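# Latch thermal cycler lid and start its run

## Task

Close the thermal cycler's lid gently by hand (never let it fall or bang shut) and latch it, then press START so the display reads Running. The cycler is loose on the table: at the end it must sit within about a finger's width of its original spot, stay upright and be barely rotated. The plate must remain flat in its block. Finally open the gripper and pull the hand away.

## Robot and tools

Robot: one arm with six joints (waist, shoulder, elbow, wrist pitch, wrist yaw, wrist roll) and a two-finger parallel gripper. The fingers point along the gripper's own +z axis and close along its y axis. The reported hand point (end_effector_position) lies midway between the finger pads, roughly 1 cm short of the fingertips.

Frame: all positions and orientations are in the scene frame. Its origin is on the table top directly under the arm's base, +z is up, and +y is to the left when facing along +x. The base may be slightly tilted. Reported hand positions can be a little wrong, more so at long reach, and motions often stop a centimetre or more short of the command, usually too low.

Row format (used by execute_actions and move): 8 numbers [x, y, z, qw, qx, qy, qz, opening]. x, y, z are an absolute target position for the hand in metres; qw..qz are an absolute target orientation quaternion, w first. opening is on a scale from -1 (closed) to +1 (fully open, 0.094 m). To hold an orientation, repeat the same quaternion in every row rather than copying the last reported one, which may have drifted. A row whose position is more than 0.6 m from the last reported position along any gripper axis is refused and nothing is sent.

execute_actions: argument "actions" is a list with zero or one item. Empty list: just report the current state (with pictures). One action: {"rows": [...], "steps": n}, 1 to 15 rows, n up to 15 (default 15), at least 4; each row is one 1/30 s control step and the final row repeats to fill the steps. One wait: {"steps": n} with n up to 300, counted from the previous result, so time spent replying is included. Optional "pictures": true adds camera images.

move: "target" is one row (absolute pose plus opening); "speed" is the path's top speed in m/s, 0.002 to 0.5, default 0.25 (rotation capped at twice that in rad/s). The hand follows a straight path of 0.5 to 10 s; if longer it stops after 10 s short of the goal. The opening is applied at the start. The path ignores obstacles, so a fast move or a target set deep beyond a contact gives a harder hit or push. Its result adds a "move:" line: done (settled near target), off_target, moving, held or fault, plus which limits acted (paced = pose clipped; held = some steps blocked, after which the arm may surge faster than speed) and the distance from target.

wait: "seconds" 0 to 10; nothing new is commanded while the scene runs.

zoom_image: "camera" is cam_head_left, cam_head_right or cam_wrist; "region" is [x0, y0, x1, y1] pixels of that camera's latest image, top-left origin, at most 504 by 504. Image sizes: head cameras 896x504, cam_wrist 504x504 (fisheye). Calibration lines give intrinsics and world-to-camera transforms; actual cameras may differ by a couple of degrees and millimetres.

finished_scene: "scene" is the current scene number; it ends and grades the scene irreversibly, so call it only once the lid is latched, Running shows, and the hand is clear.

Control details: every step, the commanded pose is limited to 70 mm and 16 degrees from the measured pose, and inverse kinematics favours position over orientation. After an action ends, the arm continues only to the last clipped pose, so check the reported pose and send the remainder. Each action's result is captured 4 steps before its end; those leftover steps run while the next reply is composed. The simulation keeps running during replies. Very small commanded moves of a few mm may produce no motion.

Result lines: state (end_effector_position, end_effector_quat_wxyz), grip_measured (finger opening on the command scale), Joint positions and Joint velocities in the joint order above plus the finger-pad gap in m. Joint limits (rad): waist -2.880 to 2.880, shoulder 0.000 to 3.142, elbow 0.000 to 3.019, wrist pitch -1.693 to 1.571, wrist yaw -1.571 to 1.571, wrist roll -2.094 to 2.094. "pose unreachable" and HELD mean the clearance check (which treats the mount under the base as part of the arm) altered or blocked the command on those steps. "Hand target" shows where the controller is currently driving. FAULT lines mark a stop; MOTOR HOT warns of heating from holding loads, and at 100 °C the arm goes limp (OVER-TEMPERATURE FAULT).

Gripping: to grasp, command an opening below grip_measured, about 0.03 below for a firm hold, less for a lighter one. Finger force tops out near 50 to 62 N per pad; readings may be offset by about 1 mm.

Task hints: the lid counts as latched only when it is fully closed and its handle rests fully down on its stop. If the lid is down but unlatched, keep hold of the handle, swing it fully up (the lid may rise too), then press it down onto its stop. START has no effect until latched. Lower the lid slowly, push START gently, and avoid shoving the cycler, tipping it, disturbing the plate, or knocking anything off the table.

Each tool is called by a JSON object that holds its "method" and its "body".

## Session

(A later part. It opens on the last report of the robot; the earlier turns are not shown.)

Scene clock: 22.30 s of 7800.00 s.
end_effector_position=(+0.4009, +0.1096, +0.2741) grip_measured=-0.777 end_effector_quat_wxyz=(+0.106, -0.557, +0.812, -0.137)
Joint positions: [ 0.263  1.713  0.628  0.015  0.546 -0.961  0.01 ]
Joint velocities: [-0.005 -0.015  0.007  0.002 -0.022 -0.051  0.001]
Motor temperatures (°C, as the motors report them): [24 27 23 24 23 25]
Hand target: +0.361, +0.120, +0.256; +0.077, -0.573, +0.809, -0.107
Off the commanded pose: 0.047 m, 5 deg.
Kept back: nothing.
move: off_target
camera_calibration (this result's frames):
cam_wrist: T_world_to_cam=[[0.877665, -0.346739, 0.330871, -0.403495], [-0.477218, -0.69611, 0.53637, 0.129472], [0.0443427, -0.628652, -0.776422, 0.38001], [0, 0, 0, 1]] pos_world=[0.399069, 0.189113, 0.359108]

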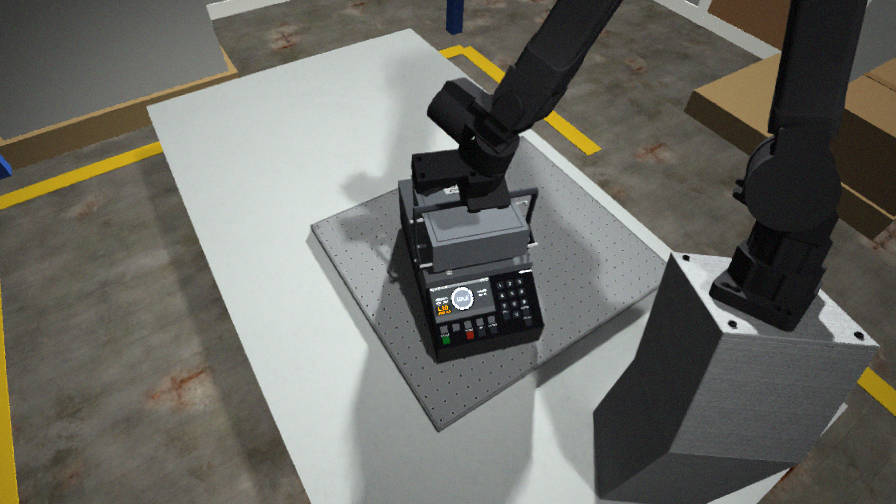

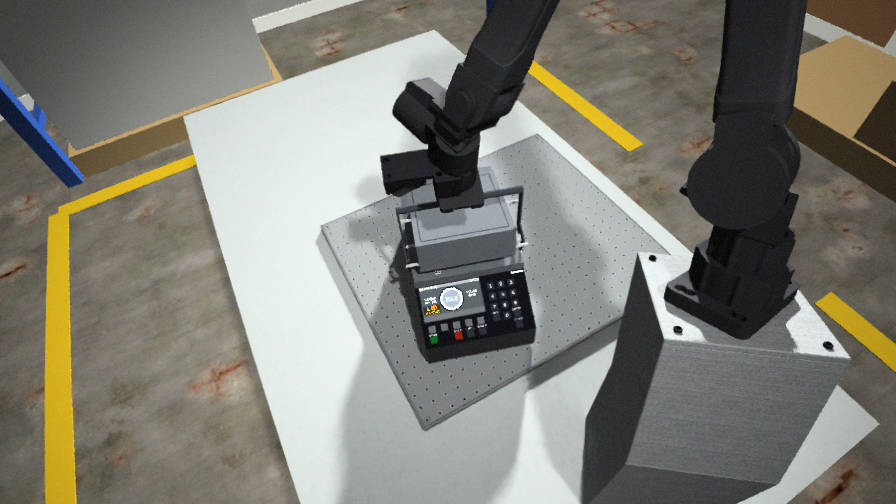

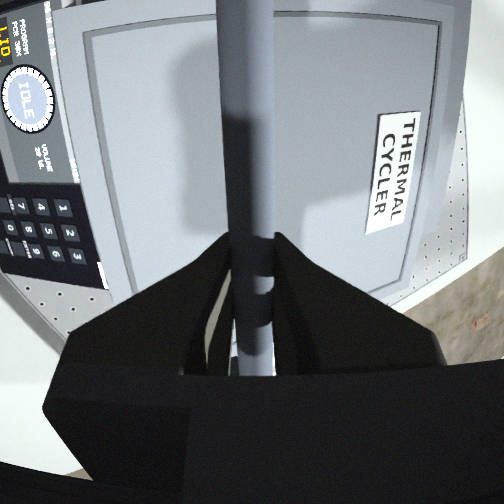

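{"method": "move", "body": {"target": [0.304,0.141,0.222,-0.150,0.559,-0.787,0.211,-0.80], "speed": 0.06}}

Scene clock: 24.80 s of 7800.00 s.
end_effector_position=(+0.3418, +0.1317, +0.2416) grip_measured=-0.777 end_effector_quat_wxyz=(+0.171, -0.530, +0.793, -0.247)
Joint positions: [ 0.43   1.998  0.473  0.599  0.808 -0.924  0.01 ]
Joint velocities: [-0.015 -0.005 -0.002 -0.012  0.051  0.037  0.   ]
Motor temperatures (°C, as the motors report them): [24 27 23 24 23 25]
Hand target: +0.304, +0.140, +0.223; +0.150, -0.558, +0.788, -0.211
Off the commanded pose: 0.044 m, 6 deg.
Kept back: nothing.
move: off_target
camera_calibration (this result's frames):
cam_wrist: T_world_to_cam=[[0.760034, -0.322153, 0.564416, -0.352613], [-0.618078, -0.626686, 0.474599, 0.18798], [0.200818, -0.709565, -0.675418, 0.304011], [0, 0, 0, 1]] pos_world=[0.323133, 0.219924, 0.315139]

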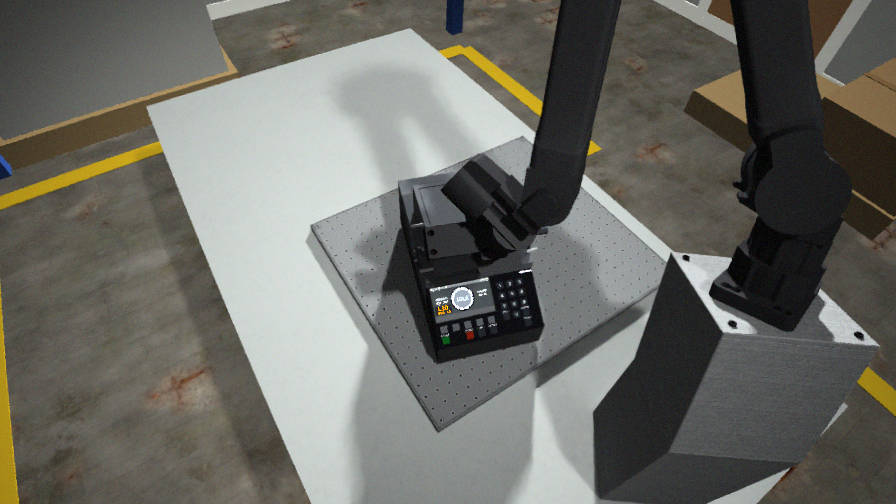

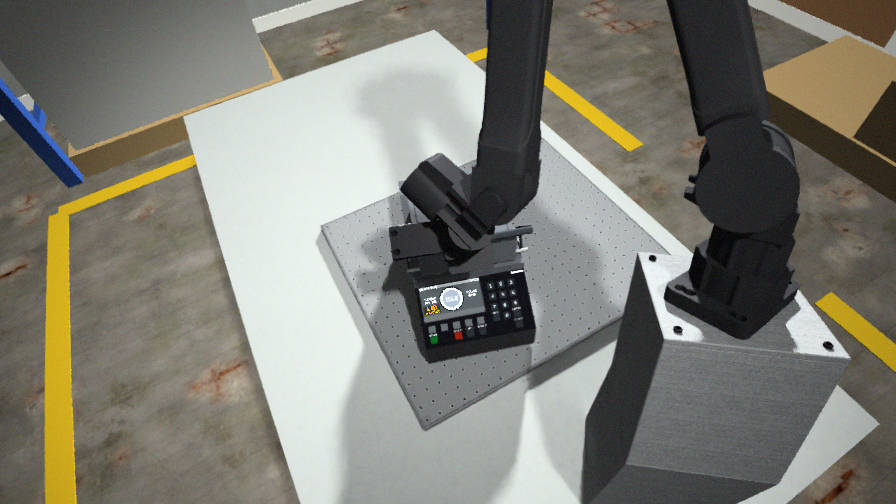

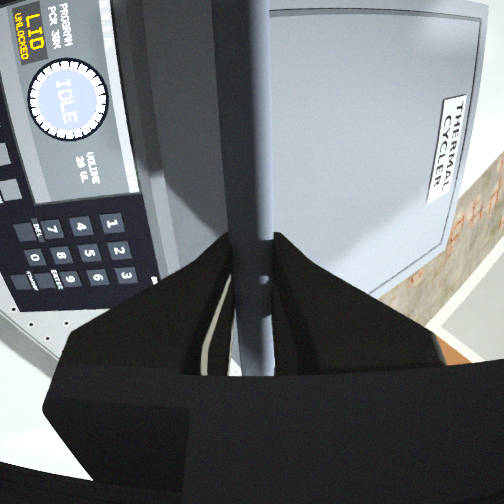

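{"method": "move", "body": {"target": [0.300,0.142,0.155,-0.198,0.544,-0.766,0.279,-0.80], "speed": 0.05}}

Scene clock: 27.20 s of 7800.00 s.
end_effector_position=(+0.3138, +0.1412, +0.1836) grip_measured=-0.778 end_effector_quat_wxyz=(+0.220, -0.526, +0.766, -0.297)
Joint positions: [ 0.453  2.416  0.507  1.176  0.876 -1.071  0.01 ]
Joint velocities: [-0.005  0.005 -0.012  0.012 -0.11  -0.022  0.   ]
Motor temperatures (°C, as the motors report them): [24 27 22 24 23 25]
Hand target: +0.298, +0.142, +0.156; +0.198, -0.543, +0.767, -0.278
Off the commanded pose: 0.032 m, 4 deg.
Kept back: nothing.
move: off_target
camera_calibration (this result's frames):
cam_wrist: T_world_to_cam=[[0.679789, -0.277468, 0.678895, -0.297708], [-0.662868, -0.628555, 0.406848, 0.230892], [0.313835, -0.726588, -0.611209, 0.232381], [0, 0, 0, 1]] pos_world=[0.2825, 0.231369, 0.250208]

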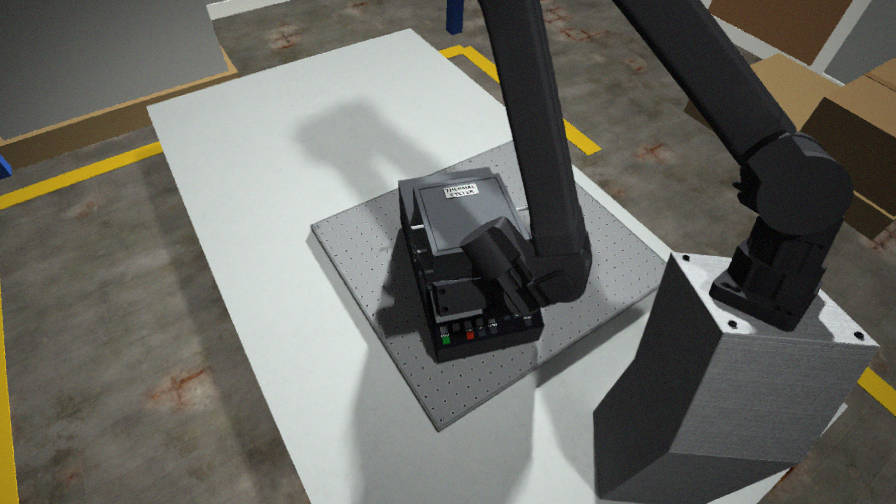

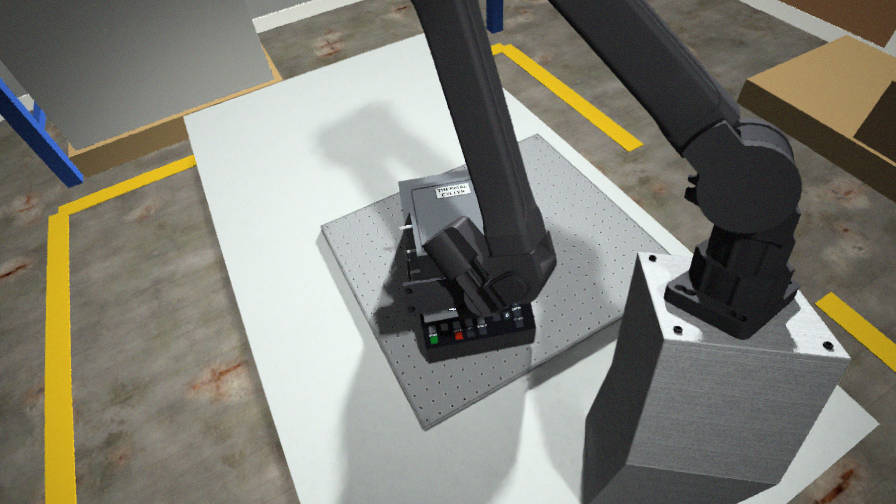

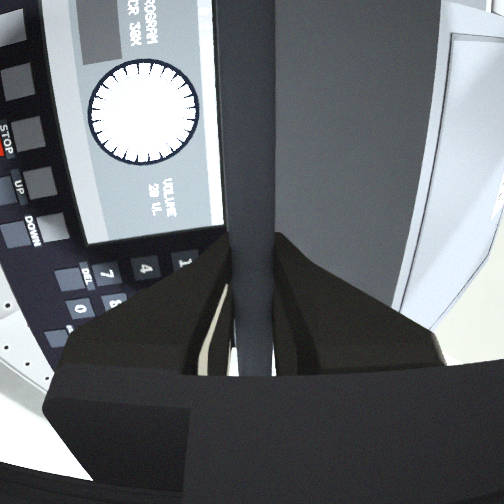

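{"method": "move", "body": {"target": [0.308,0.140,0.13,-0.198,0.544,-0.766,0.279,-0.80], "speed": 0.04}}

Scene clock: 29.00 s of 7800.00 s.
end_effector_position=(+0.3142, +0.1417, +0.1829) grip_measured=-0.778 end_effector_quat_wxyz=(+0.231, -0.527, +0.760, -0.302)
Joint positions: [ 0.452  2.447  0.509  1.248  0.873 -1.109  0.01 ]
Joint velocities: [-0.024 -0.015  0.017 -0.017  0.066  0.022 -0.   ]
Motor temperatures (°C, as the motors report them): [24 26 22 24 23 25]
Hand target: +0.304, +0.138, +0.137; +0.198, -0.543, +0.767, -0.278
Off the commanded pose: 0.053 m, 5 deg.
Kept back: nothing.
move: off_target
camera_calibration (this result's frames):
cam_wrist: T_world_to_cam=[[0.666953, -0.267203, 0.69554, -0.297817], [-0.664172, -0.636297, 0.39243, 0.235941], [0.337712, -0.723691, -0.601849, 0.222506], [0, 0, 0, 1]] pos_world=[0.280193, 0.231577, 0.248469]

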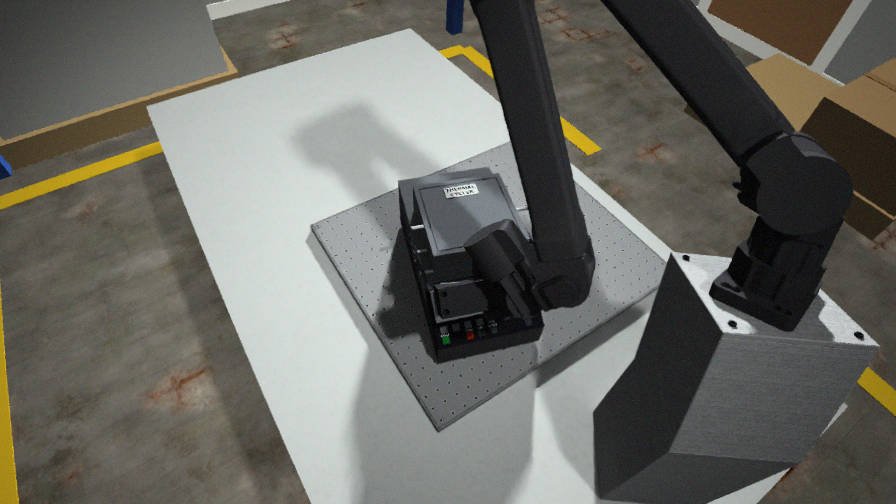

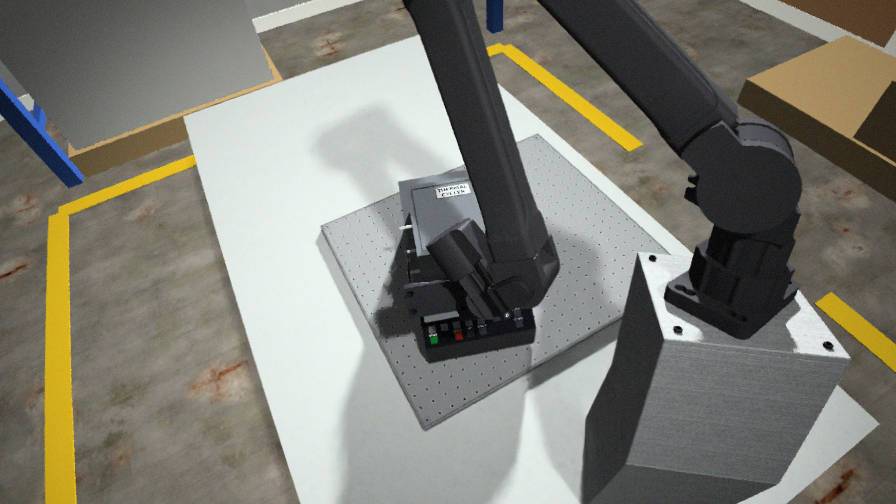

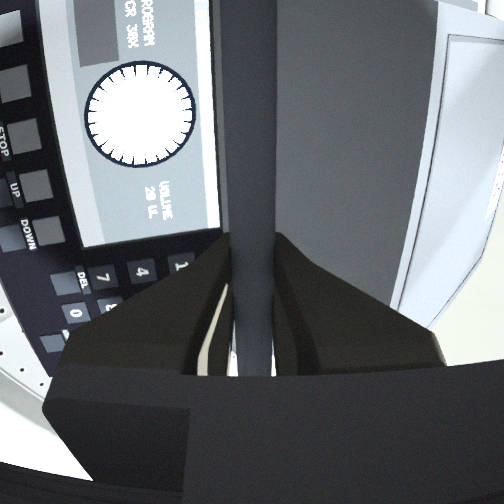

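{"method": "move", "body": {"target": [0.314,0.142,0.183,-0.22,0.53,-0.762,0.295,-0.35], "speed": 0.05}}

{"method": "move", "body": {"target": [0.272,0.16,0.235,-0.198,0.544,-0.766,0.279,-0.35], "speed": 0.12}}

Scene clock: 30.10 s of 7800.00 s.
end_effector_position=(+0.3110, +0.1409, +0.1817) grip_measured=-0.353 end_effector_quat_wxyz=(+0.217, -0.535, +0.760, -0.298)
Joint positions: [ 0.454  2.428  0.506  1.188  0.874 -1.093  0.03 ]
Joint velocities: [-0.015 -0.005 -0.012 -0.022 -0.051  0.022 -0.   ]
Motor temperatures (°C, as the motors report them): [24 26 22 24 24 25]
Hand target: +0.314, +0.142, +0.183; +0.220, -0.531, +0.763, -0.296
Off the commanded pose: 0.003 m, 1 deg.
Kept back: nothing.
move: done
camera_calibration (this result's frames):
cam_wrist: T_world_to_cam=[[0.688663, -0.25584, 0.678447, -0.300347], [-0.648947, -0.634854, 0.419318, 0.223931], [0.323436, -0.729045, -0.603227, 0.227732], [0, 0, 0, 1]] pos_world=[0.278501, 0.23135, 0.247245]

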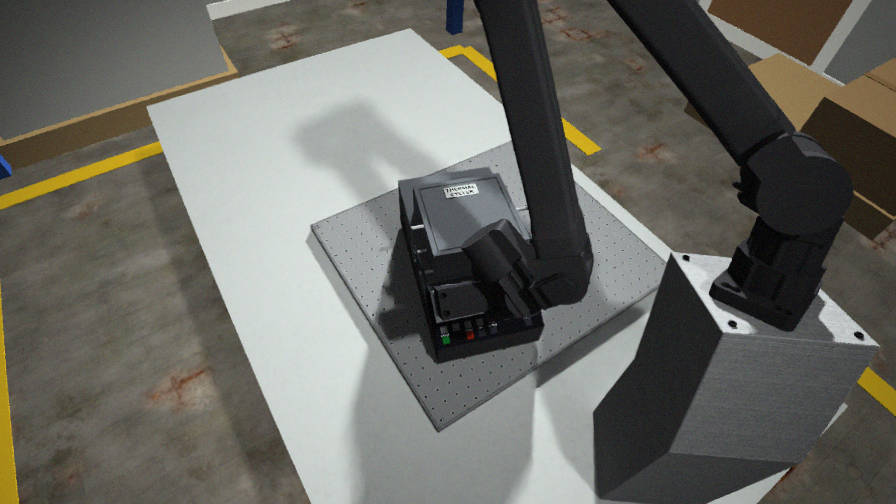

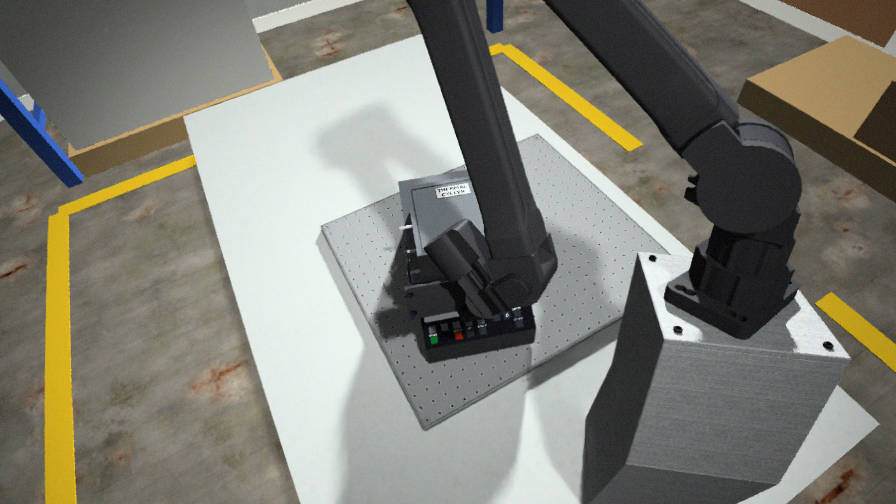

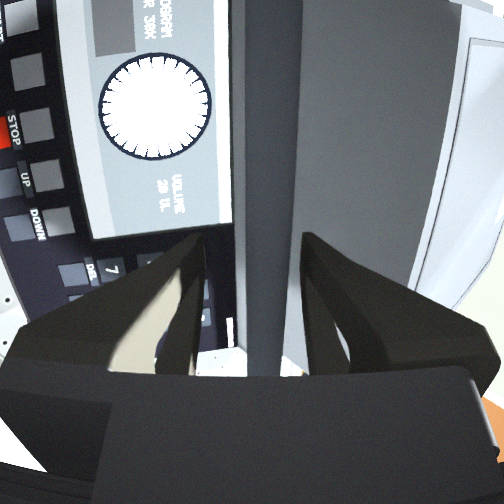

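Scene clock: 31.23 s of 7800.00 s.
end_effector_position=(+0.2737, +0.1616, +0.2332) grip_measured=-0.353 end_effector_quat_wxyz=(+0.198, -0.545, +0.765, -0.279)
Joint positions: [ 0.651  2.203  0.427  0.759  0.971 -0.789  0.03 ]
Joint velocities: [-0.005 -0.005 -0.027 -0.002  0.022 -0.007  0.   ]
Motor temperatures (°C, as the motors report them): [24 26 22 24 23 25]
Hand target: +0.272, +0.161, +0.236; +0.199, -0.544, +0.766, -0.279
Off the commanded pose: 0.003 m, 0 deg.
Kept back: nothing.
move: done
camera_calibration (this result's frames):
cam_wrist: T_world_to_cam=[[0.728611, -0.256019, 0.63528, -0.305086], [-0.619207, -0.642666, 0.451181, 0.176995], [0.292762, -0.722105, -0.626781, 0.298802], [0, 0, 0, 1]] pos_world=[0.244407, 0.251408, 0.301242]

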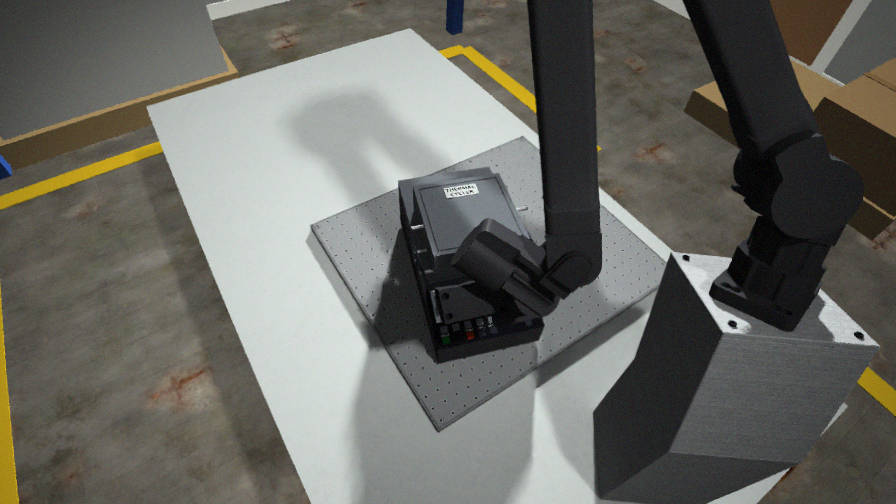

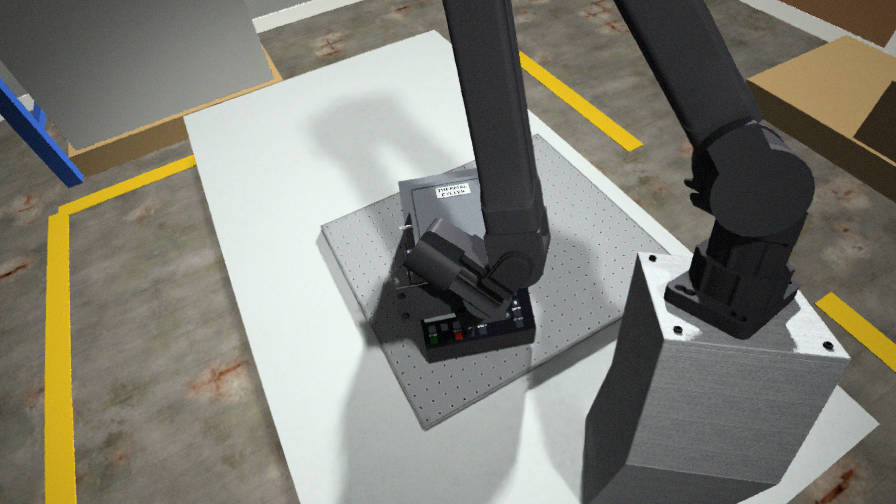

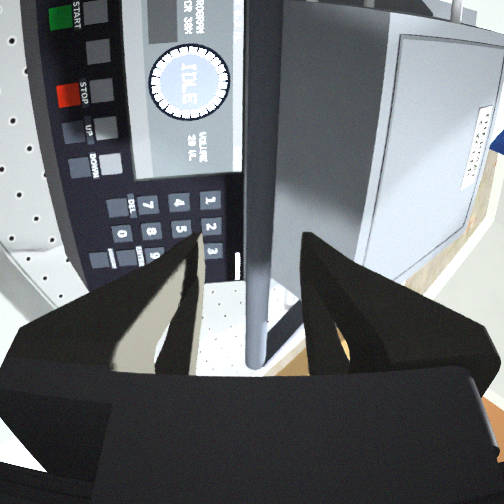

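{"method": "move", "body": {"target": [0.268,0.239,0.13,-0.150,0.559,-0.787,0.211,-1], "speed": 0.15}}

Scene clock: 32.70 s of 7800.00 s.
end_effector_position=(+0.2727, +0.2389, +0.1329) grip_measured=-0.995 end_effector_quat_wxyz=(+0.153, -0.559, +0.786, -0.214)
Joint positions: [ 0.651  2.455  0.738  0.523  0.846 -0.647  0.   ]
Joint velocities: [ 0.015 -0.005 -0.002 -0.017  0.051 -0.037  0.001]
Motor temperatures (°C, as the motors report them): [24 26 22 24 23 25]
Hand target: +0.269, +0.240, +0.130; +0.150, -0.560, +0.787, -0.212
Off the commanded pose: 0.006 m, 1 deg.
Kept back: nothing.
move: done
camera_calibration (this result's frames):
cam_wrist: T_world_to_cam=[[0.816809, -0.289095, 0.499247, -0.218975], [-0.545647, -0.668134, 0.505832, 0.250023], [0.18733, -0.685581, -0.703481, 0.322225], [0, 0, 0, 1]] pos_world=[0.254923, 0.324655, 0.209532]

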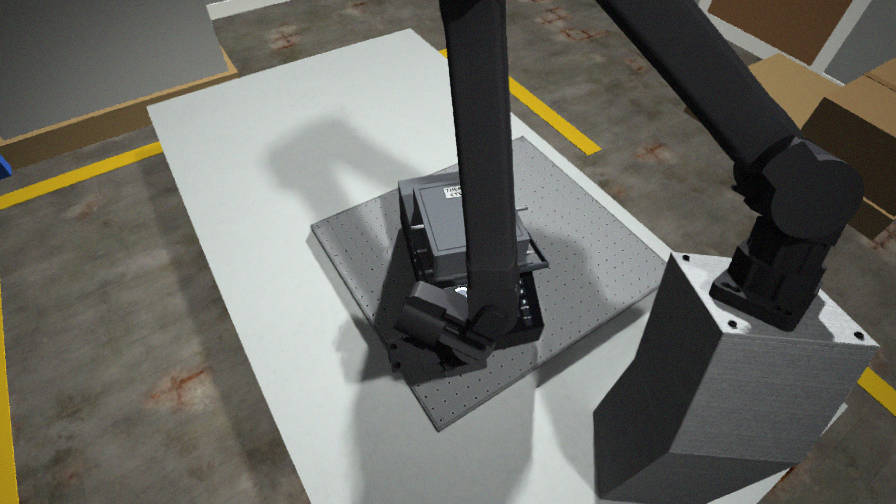

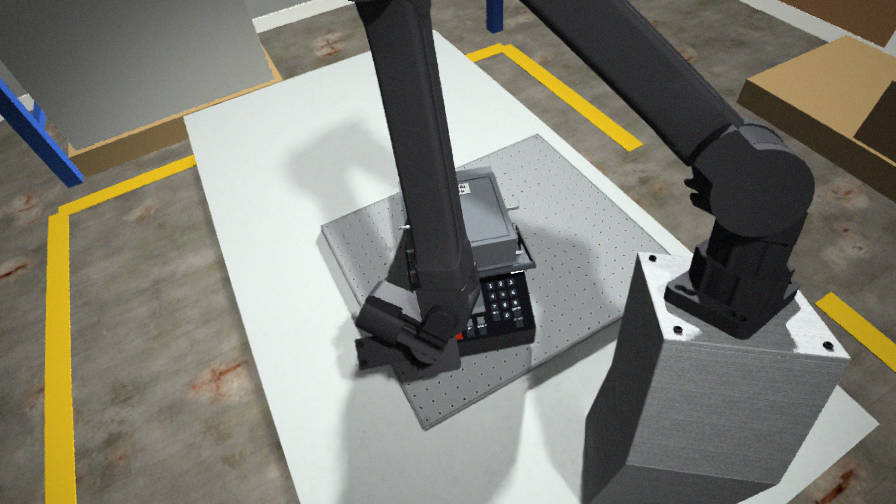

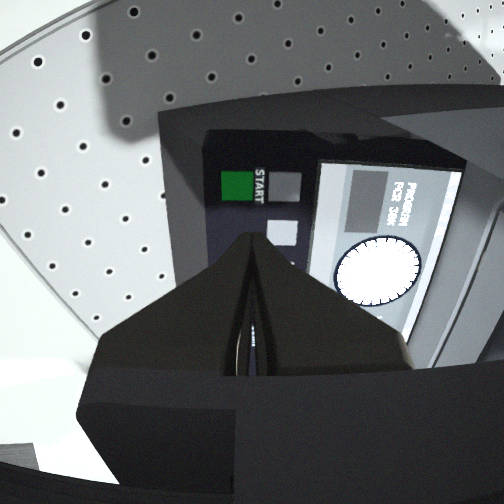

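{"method": "move", "body": {"target": [0.292,0.230,0.074,-0.150,0.559,-0.787,0.211,-1], "speed": 0.05}}

Scene clock: 34.47 s of 7800.00 s.
end_effector_position=(+0.2883, +0.2360, +0.0906) grip_measured=-0.995 end_effector_quat_wxyz=(+0.156, -0.567, +0.780, -0.214)
Joint positions: [ 0.566  2.57   0.81   0.665  0.805 -0.791  0.   ]
Joint velocities: [-0.005 -0.015  0.007 -0.022 -0.066 -0.051 -0.   ]
Motor temperatures (°C, as the motors report them): [24 26 22 24 23 25]
Hand target: +0.292, +0.229, +0.074; +0.149, -0.559, +0.788, -0.212
Off the commanded pose: 0.018 m, 1 deg.
Kept back: nothing.
move: off_target
camera_calibration (this result's frames):
cam_wrist: T_world_to_cam=[[0.821809, -0.27068, 0.50136, -0.217406], [-0.531934, -0.679787, 0.504913, 0.276971], [0.204149, -0.681632, -0.702639, 0.28171], [0, 0, 0, 1]] pos_world=[0.268485, 0.321456, 0.167093]

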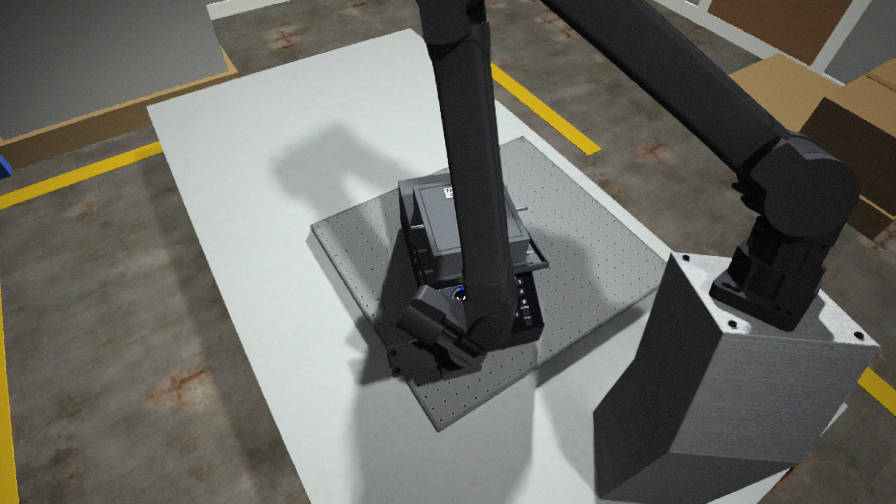

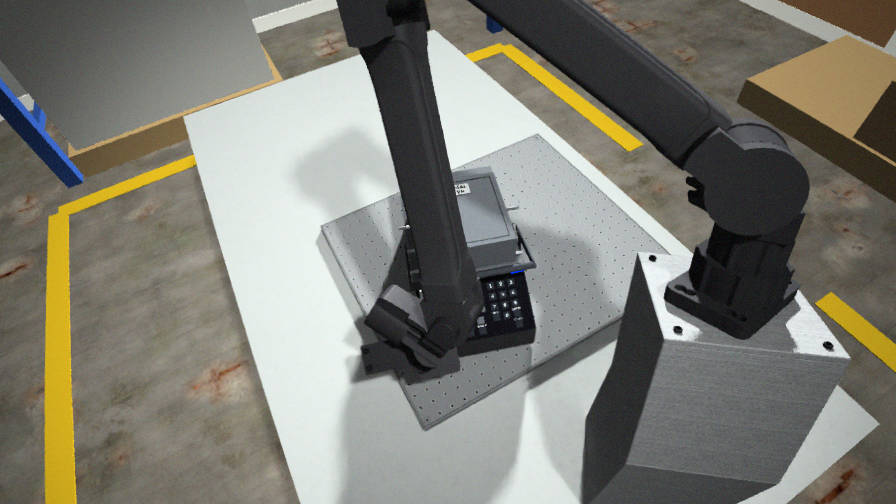

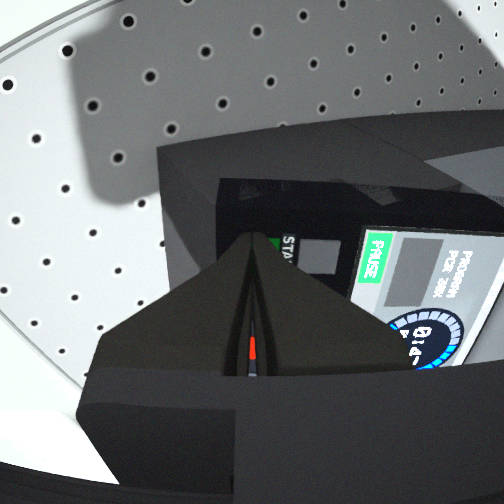

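Running. Retreat.

{"method": "move", "body": {"target": [0.22,0.36,0.27,-0.076,0.574,-0.808,0.107,-1], "speed": 0.25}}

Scene clock: 36.23 s of 7800.00 s.
end_effector_position=(+0.2172, +0.3554, +0.2719) grip_measured=-0.995 end_effector_quat_wxyz=(+0.076, -0.579, +0.804, -0.109)
Joint positions: [ 0.99   2.122  0.919 -0.439  0.641 -0.106  0.   ]
Joint velocities: [ 0.005 -0.015 -0.002 -0.002 -0.066 -0.037 -0.   ]
Motor temperatures (°C, as the motors report them): [24 26 22 24 23 25]
Hand target: +0.219, +0.362, +0.273; +0.078, -0.575, +0.807, -0.105
Off the commanded pose: 0.006 m, 1 deg.
Kept back: nothing.
move: done
camera_calibration (this result's frames):
cam_wrist: T_world_to_cam=[[0.916411, -0.309831, 0.253369, -0.156723], [-0.400198, -0.718312, 0.569095, 0.196334], [0.00567457, -0.622922, -0.782263, 0.548915], [0, 0, 0, 1]] pos_world=[0.21908, 0.434403, 0.357372]

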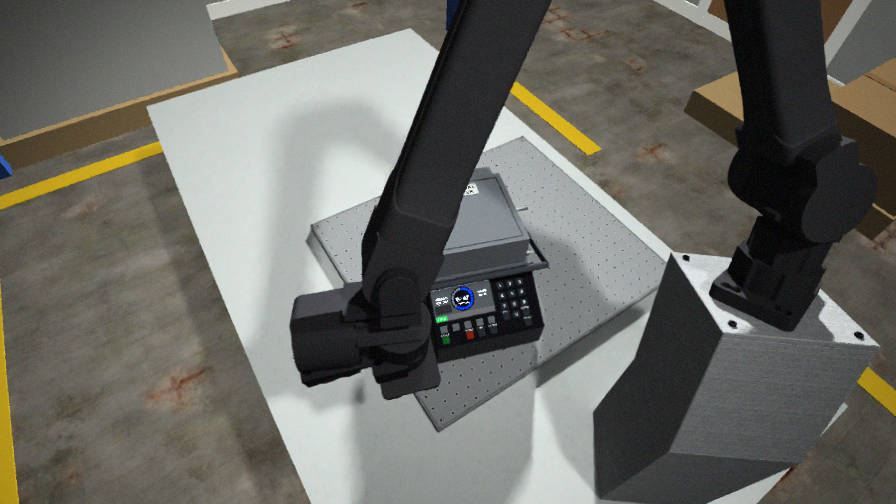

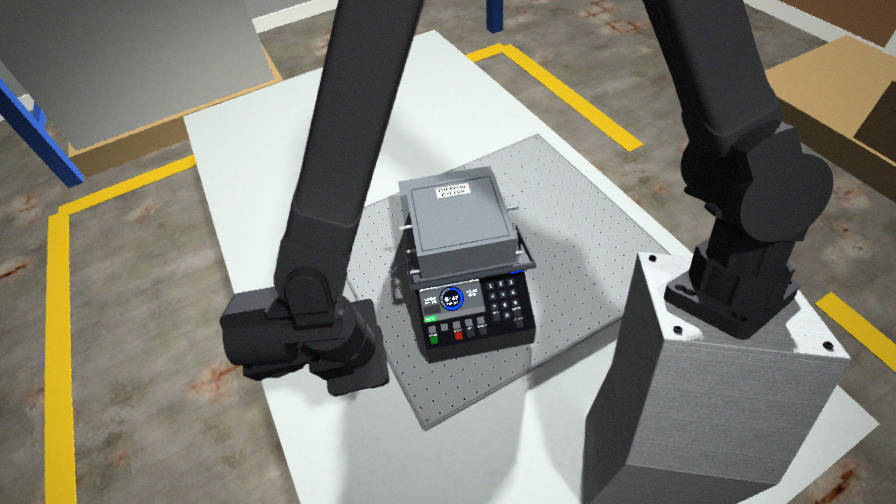

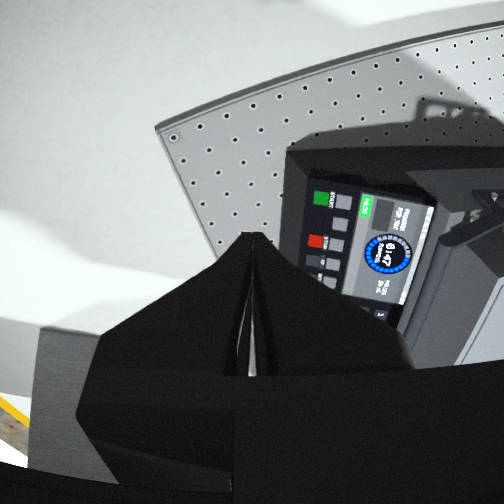

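{"method": "finished_scene", "body": {"scene": 1}}

The scene is finished: the task was done.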